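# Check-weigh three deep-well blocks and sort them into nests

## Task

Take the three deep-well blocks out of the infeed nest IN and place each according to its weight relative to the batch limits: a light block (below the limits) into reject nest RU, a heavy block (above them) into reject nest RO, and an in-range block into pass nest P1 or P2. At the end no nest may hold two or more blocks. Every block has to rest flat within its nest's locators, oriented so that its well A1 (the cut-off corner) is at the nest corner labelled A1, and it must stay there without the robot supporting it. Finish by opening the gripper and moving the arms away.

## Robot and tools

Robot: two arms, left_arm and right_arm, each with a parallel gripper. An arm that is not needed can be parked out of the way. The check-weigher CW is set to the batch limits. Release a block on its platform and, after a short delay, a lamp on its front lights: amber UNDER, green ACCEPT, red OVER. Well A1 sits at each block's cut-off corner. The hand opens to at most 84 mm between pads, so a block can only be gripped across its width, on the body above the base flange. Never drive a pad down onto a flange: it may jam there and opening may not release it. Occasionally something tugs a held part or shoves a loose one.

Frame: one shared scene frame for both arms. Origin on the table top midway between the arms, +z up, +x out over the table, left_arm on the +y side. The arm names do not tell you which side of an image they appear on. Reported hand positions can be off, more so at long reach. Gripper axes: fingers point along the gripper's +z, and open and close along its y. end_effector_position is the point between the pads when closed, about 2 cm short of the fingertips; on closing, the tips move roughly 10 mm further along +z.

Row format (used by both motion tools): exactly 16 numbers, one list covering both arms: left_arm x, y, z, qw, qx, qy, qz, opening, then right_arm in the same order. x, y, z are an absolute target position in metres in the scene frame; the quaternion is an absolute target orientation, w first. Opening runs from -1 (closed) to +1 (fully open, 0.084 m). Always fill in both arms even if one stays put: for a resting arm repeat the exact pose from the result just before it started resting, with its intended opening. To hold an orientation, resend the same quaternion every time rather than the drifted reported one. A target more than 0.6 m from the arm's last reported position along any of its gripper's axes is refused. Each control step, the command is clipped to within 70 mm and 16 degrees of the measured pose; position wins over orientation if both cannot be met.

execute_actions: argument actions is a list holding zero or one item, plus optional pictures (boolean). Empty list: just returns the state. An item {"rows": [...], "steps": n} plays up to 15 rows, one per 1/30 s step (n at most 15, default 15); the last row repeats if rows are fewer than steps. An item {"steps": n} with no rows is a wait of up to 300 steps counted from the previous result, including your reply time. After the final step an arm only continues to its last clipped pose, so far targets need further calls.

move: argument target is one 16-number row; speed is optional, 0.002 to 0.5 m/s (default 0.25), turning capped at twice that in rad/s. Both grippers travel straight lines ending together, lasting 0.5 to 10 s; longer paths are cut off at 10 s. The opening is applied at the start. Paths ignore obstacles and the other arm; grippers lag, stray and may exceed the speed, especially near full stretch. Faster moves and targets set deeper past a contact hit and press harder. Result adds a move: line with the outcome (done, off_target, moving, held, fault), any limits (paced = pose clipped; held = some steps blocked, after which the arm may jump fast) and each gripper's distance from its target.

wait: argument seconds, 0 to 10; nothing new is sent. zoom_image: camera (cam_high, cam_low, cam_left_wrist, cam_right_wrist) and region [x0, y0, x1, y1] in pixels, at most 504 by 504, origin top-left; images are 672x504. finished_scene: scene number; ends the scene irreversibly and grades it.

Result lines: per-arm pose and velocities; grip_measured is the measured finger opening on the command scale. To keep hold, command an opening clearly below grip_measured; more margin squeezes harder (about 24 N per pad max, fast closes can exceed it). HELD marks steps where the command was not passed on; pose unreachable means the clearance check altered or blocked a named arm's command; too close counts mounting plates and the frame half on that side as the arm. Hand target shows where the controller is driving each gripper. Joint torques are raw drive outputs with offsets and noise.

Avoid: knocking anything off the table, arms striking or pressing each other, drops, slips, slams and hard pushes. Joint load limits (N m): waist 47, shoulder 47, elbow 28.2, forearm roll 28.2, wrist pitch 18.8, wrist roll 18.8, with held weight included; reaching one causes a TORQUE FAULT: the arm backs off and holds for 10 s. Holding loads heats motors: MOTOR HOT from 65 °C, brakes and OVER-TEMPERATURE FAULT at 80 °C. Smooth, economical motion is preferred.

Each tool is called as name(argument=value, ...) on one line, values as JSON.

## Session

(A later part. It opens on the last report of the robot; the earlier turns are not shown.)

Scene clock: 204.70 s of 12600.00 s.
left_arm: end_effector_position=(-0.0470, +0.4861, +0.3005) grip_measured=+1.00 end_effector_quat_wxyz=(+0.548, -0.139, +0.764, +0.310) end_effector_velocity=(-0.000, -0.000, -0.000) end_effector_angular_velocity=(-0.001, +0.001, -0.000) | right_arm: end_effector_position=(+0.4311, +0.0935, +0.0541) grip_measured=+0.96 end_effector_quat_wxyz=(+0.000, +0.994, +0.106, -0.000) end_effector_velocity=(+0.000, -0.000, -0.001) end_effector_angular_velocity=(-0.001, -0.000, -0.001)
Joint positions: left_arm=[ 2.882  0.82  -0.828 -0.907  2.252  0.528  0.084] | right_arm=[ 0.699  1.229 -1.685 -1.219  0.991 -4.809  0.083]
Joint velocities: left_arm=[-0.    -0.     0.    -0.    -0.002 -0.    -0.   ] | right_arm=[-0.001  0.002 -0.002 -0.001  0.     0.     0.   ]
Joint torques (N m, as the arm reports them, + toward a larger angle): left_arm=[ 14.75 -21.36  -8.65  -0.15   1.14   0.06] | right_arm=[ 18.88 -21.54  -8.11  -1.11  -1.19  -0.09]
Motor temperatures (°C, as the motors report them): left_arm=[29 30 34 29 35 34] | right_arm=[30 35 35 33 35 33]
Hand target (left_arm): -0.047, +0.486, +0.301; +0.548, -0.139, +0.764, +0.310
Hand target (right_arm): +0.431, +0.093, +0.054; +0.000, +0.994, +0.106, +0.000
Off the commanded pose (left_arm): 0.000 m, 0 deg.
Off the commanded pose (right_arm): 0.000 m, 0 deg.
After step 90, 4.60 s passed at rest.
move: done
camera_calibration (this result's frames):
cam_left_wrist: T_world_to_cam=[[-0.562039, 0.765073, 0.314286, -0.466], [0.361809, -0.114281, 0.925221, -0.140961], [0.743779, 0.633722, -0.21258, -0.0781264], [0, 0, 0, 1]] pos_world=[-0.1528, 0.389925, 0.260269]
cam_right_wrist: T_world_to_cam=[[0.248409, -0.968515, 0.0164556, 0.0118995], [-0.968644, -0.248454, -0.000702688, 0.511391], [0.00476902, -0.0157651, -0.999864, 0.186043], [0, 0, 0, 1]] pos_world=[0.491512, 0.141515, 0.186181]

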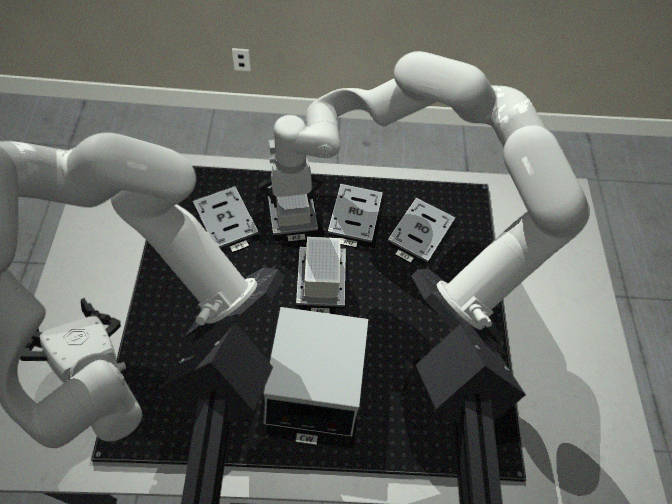

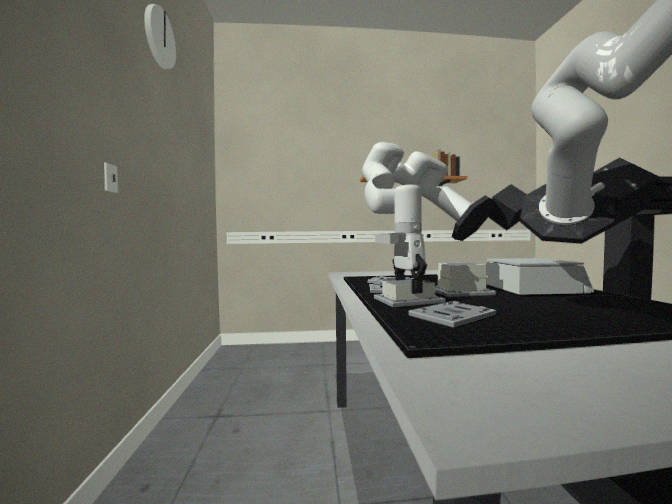

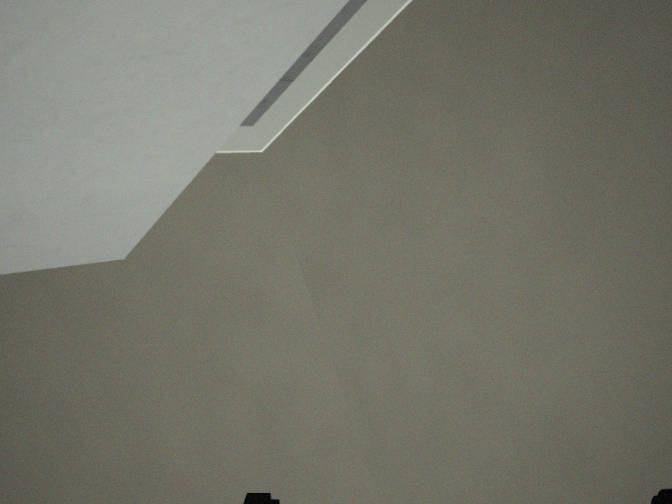

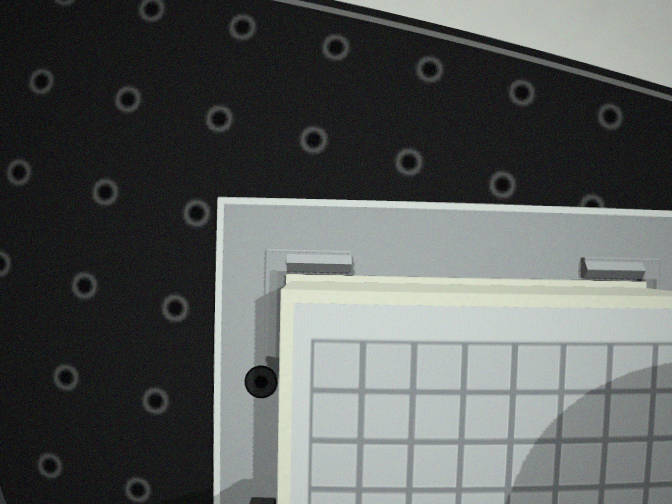

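Lower slightly and release right away, then go to block 2.

move(target=[-0.047,0.4861,0.3005,0.548,-0.139,0.764,0.310,1,0.4311,0.0935,0.0525,0,0.99434,0.1063,0,-1], speed=0.003)

execute_actions(actions=[{"rows":[[-0.047,0.4861,0.3005,0.548,-0.139,0.764,0.310,1,0.4311,0.0935,0.053,0,0.99434,0.1063,0,1]]}], pictures=false)

move(target=[-0.047,0.4861,0.3005,0.548,-0.139,0.764,0.310,1,0.4311,0.0935,0.14,0,0.99434,0.1063,0,1], speed=0.04)

move(target=[-0.047,0.4861,0.3005,0.548,-0.139,0.764,0.310,1,0.221,0.0022,0.14,0,0.99991,0.0135,0,1], speed=0.12)

move(target=[-0.047,0.4861,0.3005,0.548,-0.139,0.764,0.310,1,0.221,0.0022,0.1245,0,0.99991,0.0135,0,1], speed=0.015)

Scene clock: 218.90 s of 12600.00 s.
left_arm: end_effector_position=(-0.0470, +0.4861, +0.3005) grip_measured=+1.00 end_effector_quat_wxyz=(+0.548, -0.139, +0.764, +0.310) end_effector_velocity=(-0.000, +0.000, +0.000) end_effector_angular_velocity=(+0.001, -0.000, +0.000) | right_arm: end_effector_position=(+0.4315, +0.0938, +0.0534) grip_measured=+0.96 end_effector_quat_wxyz=(-0.000, +0.994, +0.106, +0.001) end_effector_velocity=(+0.000, -0.000, -0.002) end_effector_angular_velocity=(-0.000, +0.001, -0.001)
Joint positions: left_arm=[ 2.882  0.82  -0.828 -0.907  2.252  0.528  0.084] | right_arm=[ 0.698  1.231 -1.687 -1.221  0.991 -4.809  0.083]
Joint velocities: left_arm=[ 0.001  0.    -0.     0.     0.001 -0.    -0.   ] | right_arm=[-0.003  0.002 -0.001 -0.001 -0.001  0.     0.   ]
Joint torques (N m, as the arm reports them, + toward a larger angle): left_arm=[ 14.6  -21.5   -8.69  -0.19   1.33   0.05] | right_arm=[ 15.51 -19.07  -7.3   -1.08  -1.69  -0.29]
Motor temperatures (°C, as the motors report them): left_arm=[29 30 34 29 35 34] | right_arm=[31 35 35 33 35 33]
Hand target (left_arm): -0.047, +0.486, +0.301; +0.548, -0.139, +0.764, +0.310
Hand target (right_arm): +0.431, +0.093, +0.053; +0.000, +0.994, +0.106, +0.000
Off the commanded pose (left_arm): 0.000 m, 0 deg.
Off the commanded pose (right_arm): 0.001 m, 0 deg.
After step 90, 10.50 s passed at rest.
move: done
camera_calibration (this result's frames):
cam_left_wrist: T_world_to_cam=[[-0.562039, 0.765073, 0.314286, -0.466], [0.361809, -0.114281, 0.925221, -0.140961], [0.743779, 0.633722, -0.21258, -0.0781265], [0, 0, 0, 1]] pos_world=[-0.1528, 0.389925, 0.260269]
cam_right_wrist: T_world_to_cam=[[0.248196, -0.968574, 0.016197, 0.0121834], [-0.968693, -0.248257, -0.00183854, 0.511936], [0.00580177, -0.0152336, -0.999867, 0.184845], [0, 0, 0, 1]] pos_world=[0.491812, 0.141708, 0.185564]

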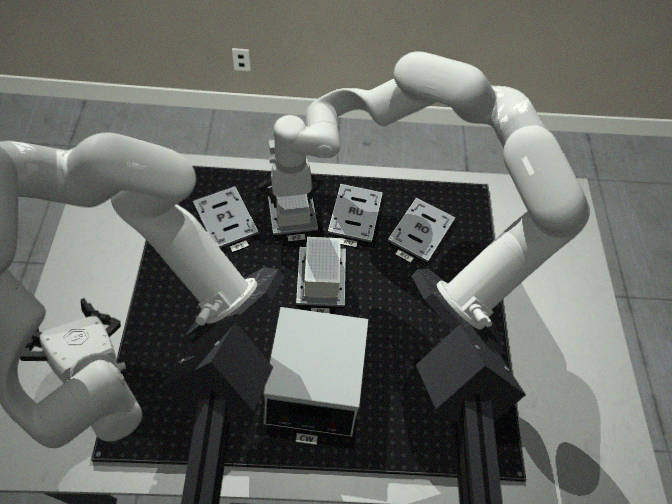

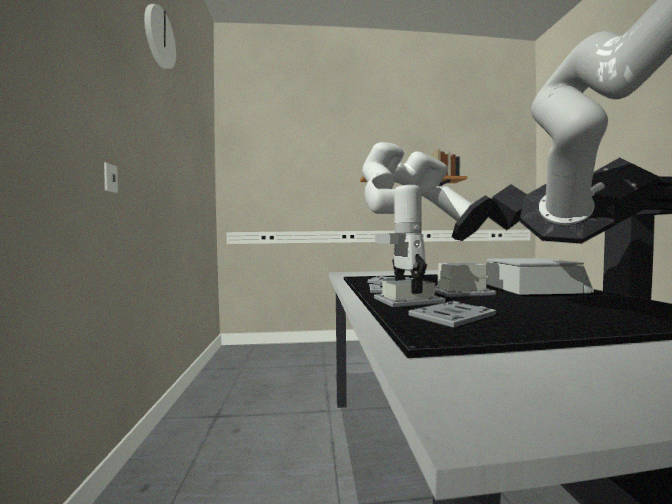

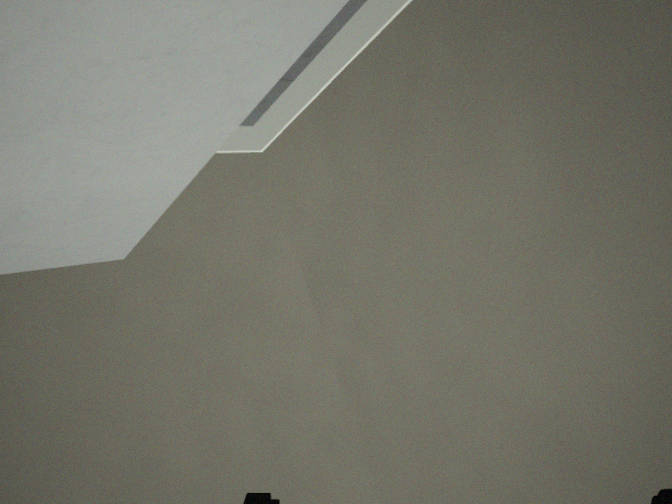

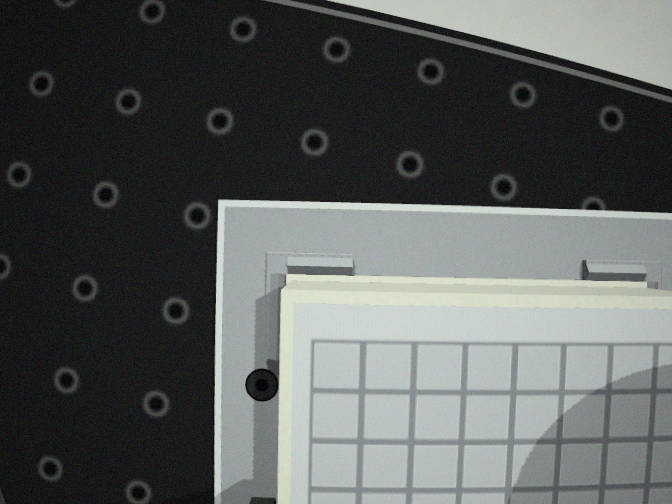

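Scene clock: 219.40 s of 12600.00 s.
left_arm: end_effector_position=(-0.0470, +0.4861, +0.3005) grip_measured=+1.00 end_effector_quat_wxyz=(+0.548, -0.139, +0.764, +0.310) end_effector_velocity=(+0.000, -0.000, -0.000) end_effector_angular_velocity=(-0.001, -0.000, -0.001) | right_arm: end_effector_position=(+0.4303, +0.0931, +0.0519) grip_measured=+1.00 end_effector_quat_wxyz=(+0.000, +0.994, +0.107, -0.001) end_effector_velocity=(+0.006, +0.003, +0.007) end_effector_angular_velocity=(+0.007, -0.011, -0.005)
Joint positions: left_arm=[ 2.882  0.82  -0.828 -0.907  2.252  0.528  0.084] | right_arm=[ 0.696  1.232 -1.686 -1.22   0.99  -4.809  0.084]
Joint velocities: left_arm=[-0.001 -0.    -0.     0.    -0.    -0.001 -0.   ] | right_arm=[ 0.009 -0.008 -0.004  0.     0.003  0.001  0.001]
Joint torques (N m, as the arm reports them, + toward a larger angle): left_arm=[ 14.84 -21.69  -8.63  -0.23   1.13   0.02] | right_arm=[ 18.71 -21.37  -7.68  -0.8   -1.6   -0.23]
Motor temperatures (°C, as the motors report them): left_arm=[29 30 34 29 35 34] | right_arm=[31 35 35 33 35 33]
Hand target (left_arm): -0.047, +0.486, +0.301; +0.548, -0.139, +0.764, +0.310
Hand target (right_arm): +0.431, +0.094, +0.053; -0.000, +0.994, +0.106, -0.000
Off the commanded pose (left_arm): 0.000 m, 0 deg.
Off the commanded pose (right_arm): 0.001 m, 0 deg.
Steps of this call (steps 1 to 15: all 15 steps of this action). Readings (end_effector_position):
1: left_arm (-0.0470, +0.4861, +0.3005) | right_arm (+0.4315, +0.0938, +0.0533)
2: left_arm (-0.0470, +0.4861, +0.3005) | right_arm (+0.4315, +0.0938, +0.0533)
4: left_arm (-0.0470, +0.4861, +0.3005) | right_arm (+0.4315, +0.0937, +0.0533)
8: left_arm (-0.0470, +0.4861, +0.3005) | right_arm (+0.4314, +0.0937, +0.0533)
15: the state above

Scene clock: 222.17 s of 12600.00 s.
left_arm: end_effector_position=(-0.0470, +0.4861, +0.3005) grip_measured=+1.00 end_effector_quat_wxyz=(+0.548, -0.139, +0.764, +0.310) end_effector_velocity=(+0.000, +0.000, +0.000) end_effector_angular_velocity=(-0.000, -0.001, -0.000) | right_arm: end_effector_position=(+0.4309, +0.0935, +0.1398) grip_measured=+1.00 end_effector_quat_wxyz=(-0.000, +0.994, +0.106, -0.000) end_effector_velocity=(-0.001, -0.001, +0.000) end_effector_angular_velocity=(-0.003, +0.001, +0.003)
Joint positions: left_arm=[ 2.882  0.82  -0.828 -0.907  2.252  0.528  0.084] | right_arm=[ 0.833  1.085 -1.593 -1.087  1.069 -4.835  0.084]
Joint velocities: left_arm=[-0.001  0.    -0.     0.     0.001 -0.     0.   ] | right_arm=[ 0.001 -0.002  0.002  0.002  0.003 -0.002 -0.   ]
Joint torques (N m, as the arm reports them, + toward a larger angle): left_arm=[ 14.69 -21.69  -8.76  -0.03   1.26  -0.04] | right_arm=[ 18.22 -22.46  -9.3   -0.76  -1.29  -0.17]
Motor temperatures (°C, as the motors report them): left_arm=[29 30 34 29 35 34] | right_arm=[31 35 35 33 35 33]
Hand target (left_arm): -0.047, +0.486, +0.300; +0.548, -0.139, +0.764, +0.310
Hand target (right_arm): +0.431, +0.094, +0.140; -0.000, +0.994, +0.106, -0.000
Off the commanded pose (left_arm): 0.000 m, 0 deg.
Off the commanded pose (right_arm): 0.000 m, 0 deg.
move: done
camera_calibration (this result's frames):
cam_left_wrist: T_world_to_cam=[[-0.562039, 0.765073, 0.314286, -0.466], [0.361809, -0.114281, 0.925221, -0.140961], [0.743779, 0.633722, -0.21258, -0.0781264], [0, 0, 0, 1]] pos_world=[-0.1528, 0.389925, 0.260269]
cam_right_wrist: T_world_to_cam=[[0.248448, -0.968509, 0.0162441, 0.0105852], [-0.968635, -0.248486, -0.000368377, 0.511245], [0.00439322, -0.0156431, -0.999868, 0.271926], [0, 0, 0, 1]] pos_world=[0.491385, 0.141543, 0.271907]

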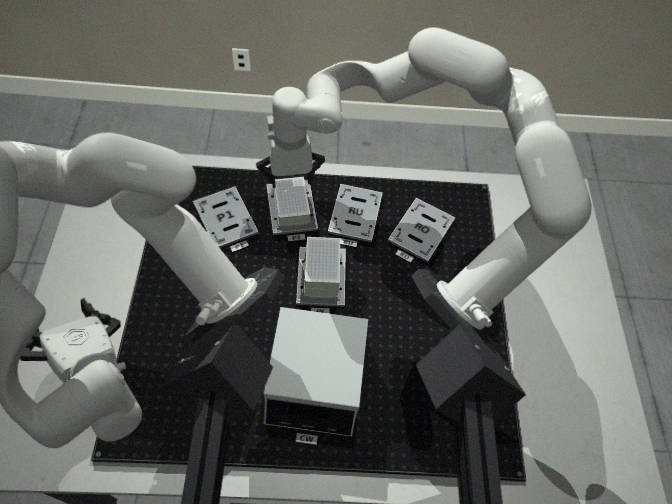

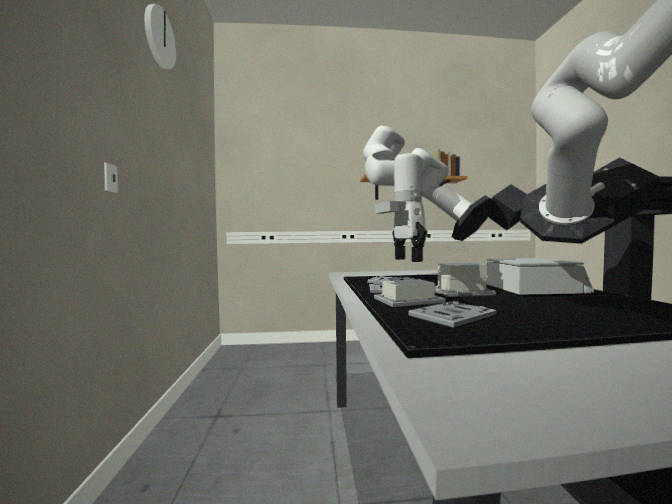

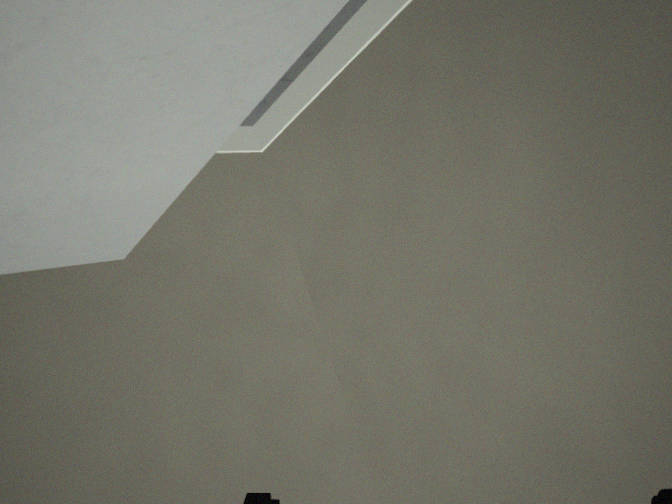

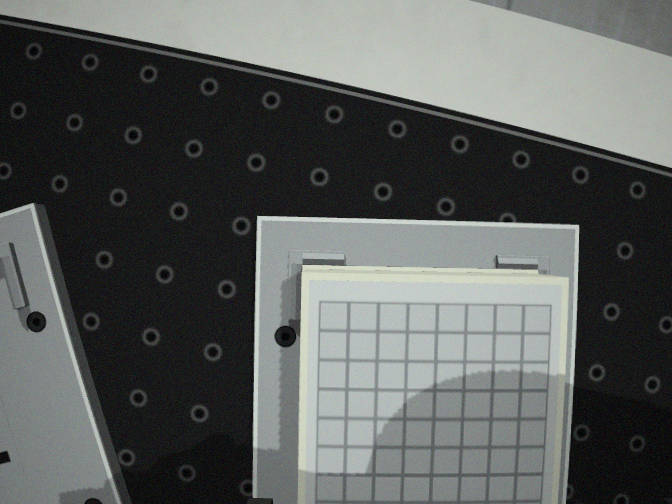

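Scene clock: 224.53 s of 12600.00 s.
left_arm: end_effector_position=(-0.0470, +0.4861, +0.3005) grip_measured=+1.00 end_effector_quat_wxyz=(+0.548, -0.139, +0.764, +0.310) end_effector_velocity=(-0.000, +0.000, +0.000) end_effector_angular_velocity=(+0.001, +0.001, +0.000) | right_arm: end_effector_position=(+0.2214, +0.0035, +0.1400) grip_measured=+1.00 end_effector_quat_wxyz=(-0.001, +1.000, +0.014, +0.000) end_effector_velocity=(-0.004, -0.002, -0.000) end_effector_angular_velocity=(+0.001, +0.000, -0.002)
Joint positions: left_arm=[ 2.882  0.82  -0.828 -0.907  2.252  0.528  0.084] | right_arm=[ 1.     0.926 -0.941 -1.238  0.907 -4.086  0.084]
Joint velocities: left_arm=[ 0.     0.    -0.    -0.     0.     0.001 -0.   ] | right_arm=[ 0.004  0.     0.008 -0.003 -0.004  0.012 -0.   ]
Joint torques (N m, as the arm reports them, + toward a larger angle): left_arm=[ 14.87 -21.47  -8.5   -0.04   1.13  -0.05] | right_arm=[ 12.2  -17.13  -7.64  -1.1   -1.65  -0.45]
Motor temperatures (°C, as the motors report them): left_arm=[29 30 34 29 35 34] | right_arm=[31 35 35 33 35 33]
Hand target (left_arm): -0.047, +0.486, +0.301; +0.548, -0.139, +0.764, +0.310
Hand target (right_arm): +0.221, +0.003, +0.140; -0.001, +1.000, +0.014, +0.000
Off the commanded pose (left_arm): 0.000 m, 0 deg.
Off the commanded pose (right_arm): 0.001 m, 0 deg.
move: done
camera_calibration (this result's frames):
cam_left_wrist: T_world_to_cam=[[-0.562039, 0.765073, 0.314286, -0.466], [0.361809, -0.114281, 0.925221, -0.140961], [0.743779, 0.633722, -0.21258, -0.0781264], [0, 0, 0, 1]] pos_world=[-0.1528, 0.389925, 0.260269]
cam_right_wrist: T_world_to_cam=[[0.0650598, -0.997772, 0.0147971, 0.0163055], [-0.997878, -0.0650891, -0.00150395, 0.291939], [0.00246373, -0.0146678, -0.999889, 0.272078], [0, 0, 0, 1]] pos_world=[0.289589, 0.039262, 0.272246]

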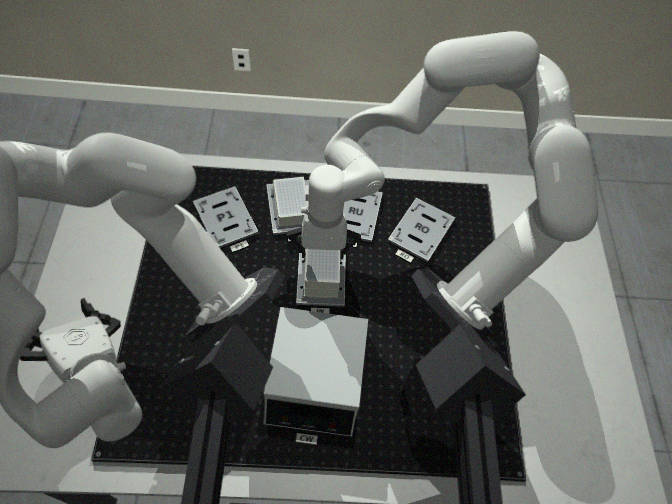

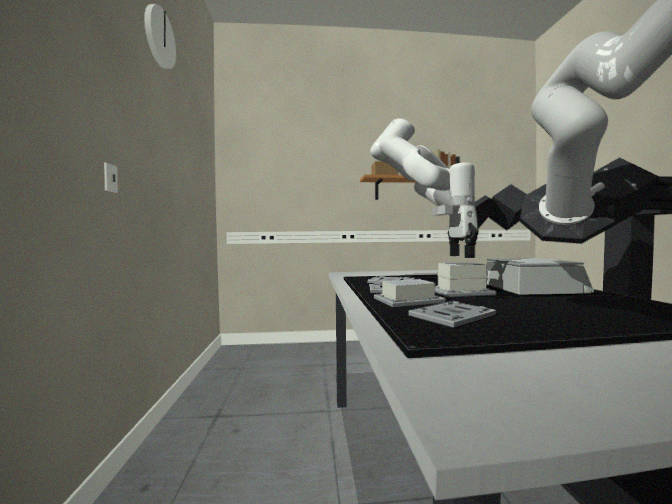

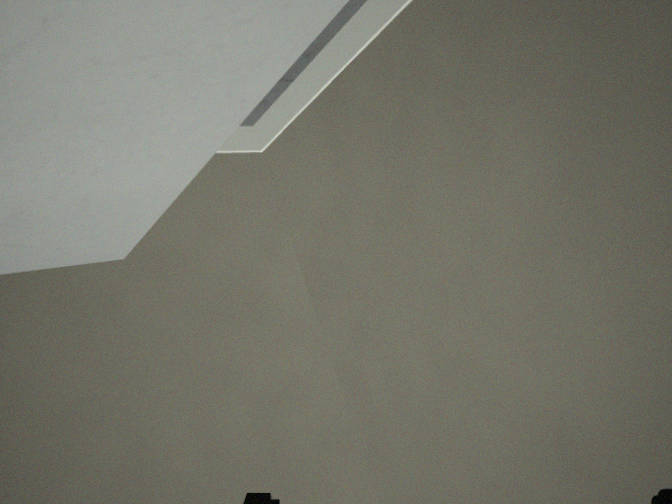

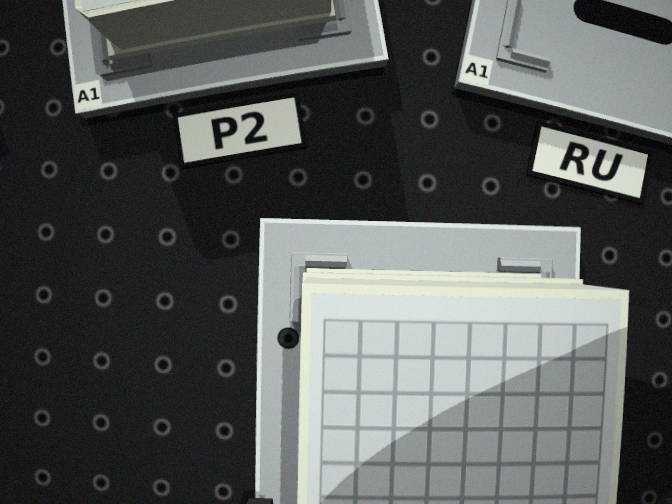

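Scene clock: 225.87 s of 12600.00 s.
left_arm: end_effector_position=(-0.0470, +0.4861, +0.3005) grip_measured=+1.00 end_effector_quat_wxyz=(+0.548, -0.139, +0.764, +0.310) end_effector_velocity=(-0.000, -0.000, +0.000) end_effector_angular_velocity=(+0.001, +0.001, +0.001) | right_arm: end_effector_position=(+0.2210, +0.0022, +0.1246) grip_measured=+1.00 end_effector_quat_wxyz=(+0.000, +1.000, +0.013, +0.000) end_effector_velocity=(+0.000, +0.000, -0.001) end_effector_angular_velocity=(+0.001, -0.001, +0.000)
Joint positions: left_arm=[ 2.882  0.82  -0.828 -0.907  2.252  0.528  0.084] | right_arm=[ 0.964  0.955 -0.951 -1.286  0.903 -4.064  0.084]
Joint velocities: left_arm=[ 0.002 -0.    -0.    -0.    -0.    -0.     0.   ] | right_arm=[-0.003  0.002 -0.002 -0.004 -0.001  0.002 -0.   ]
Joint torques (N m, as the arm reports them, + toward a larger angle): left_arm=[ 14.98 -21.25  -8.75  -0.07   1.2    0.07] | right_arm=[ 12.77 -16.98  -6.84  -1.06  -1.29  -0.18]
Motor temperatures (°C, as the motors report them): left_arm=[29 30 34 29 35 34] | right_arm=[30 35 35 33 35 33]
Hand target (left_arm): -0.047, +0.486, +0.300; +0.548, -0.139, +0.764, +0.310
Hand target (right_arm): +0.221, +0.002, +0.124; +0.000, +1.000, +0.013, +0.000
Off the commanded pose (left_arm): 0.000 m, 0 deg.
Off the commanded pose (right_arm): 0.000 m, 0 deg.
move: done
camera_calibration (this result's frames):
cam_left_wrist: T_world_to_cam=[[-0.562039, 0.765073, 0.314286, -0.466], [0.361809, -0.114281, 0.925221, -0.140961], [0.743779, 0.633722, -0.21258, -0.0781265], [0, 0, 0, 1]] pos_world=[-0.1528, 0.389925, 0.260269]
cam_right_wrist: T_world_to_cam=[[0.0650198, -0.997749, 0.0164247, 0.0151237], [-0.997882, -0.0650421, -0.000825299, 0.291375], [0.00189174, -0.0163362, -0.999865, 0.256774], [0, 0, 0, 1]] pos_world=[0.289289, 0.038236, 0.256732]

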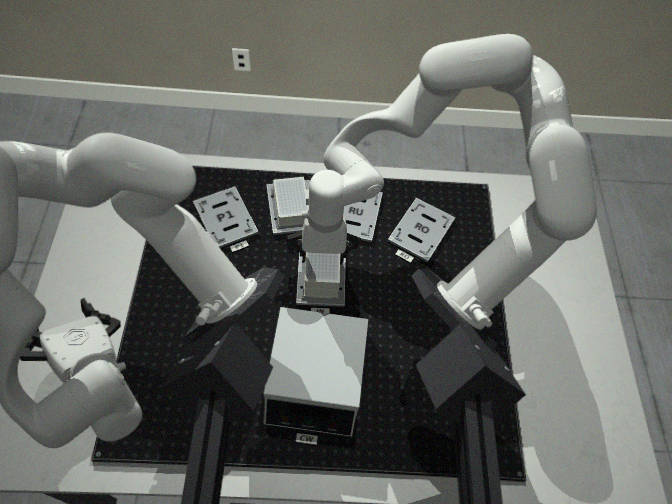

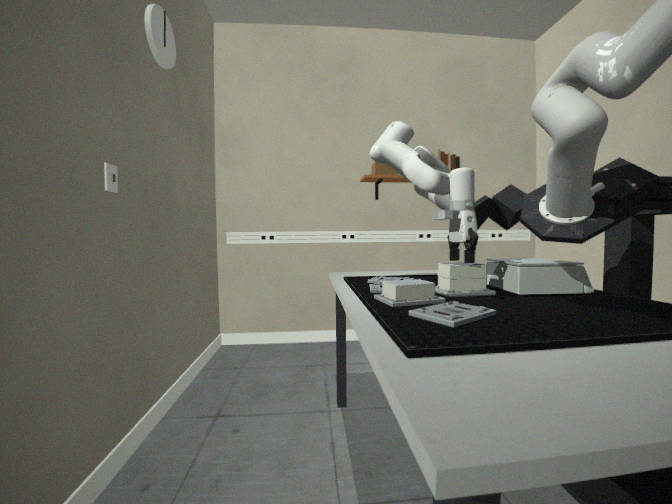

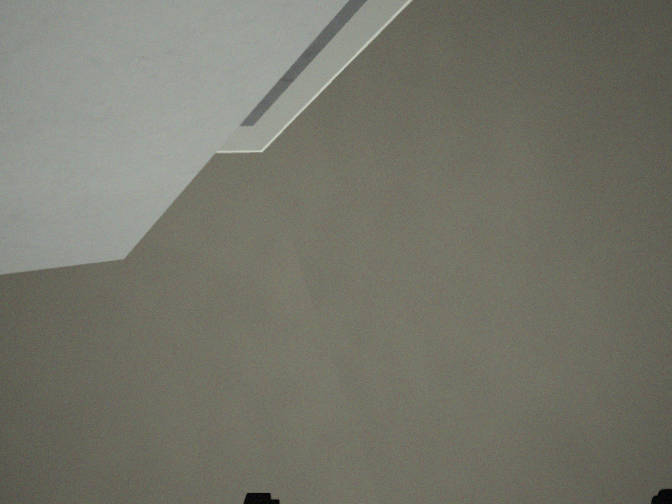

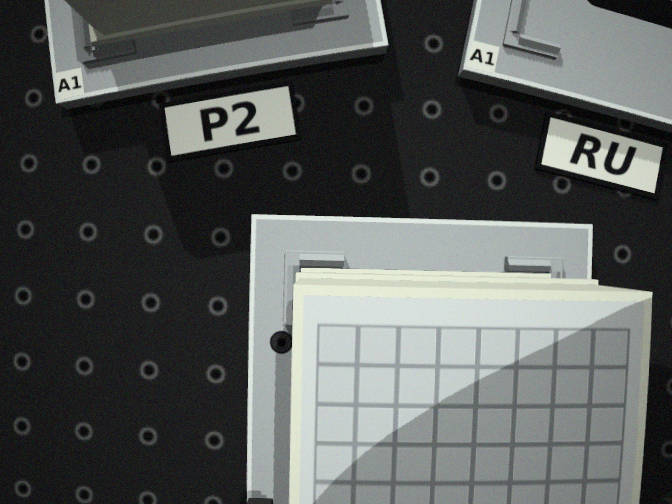

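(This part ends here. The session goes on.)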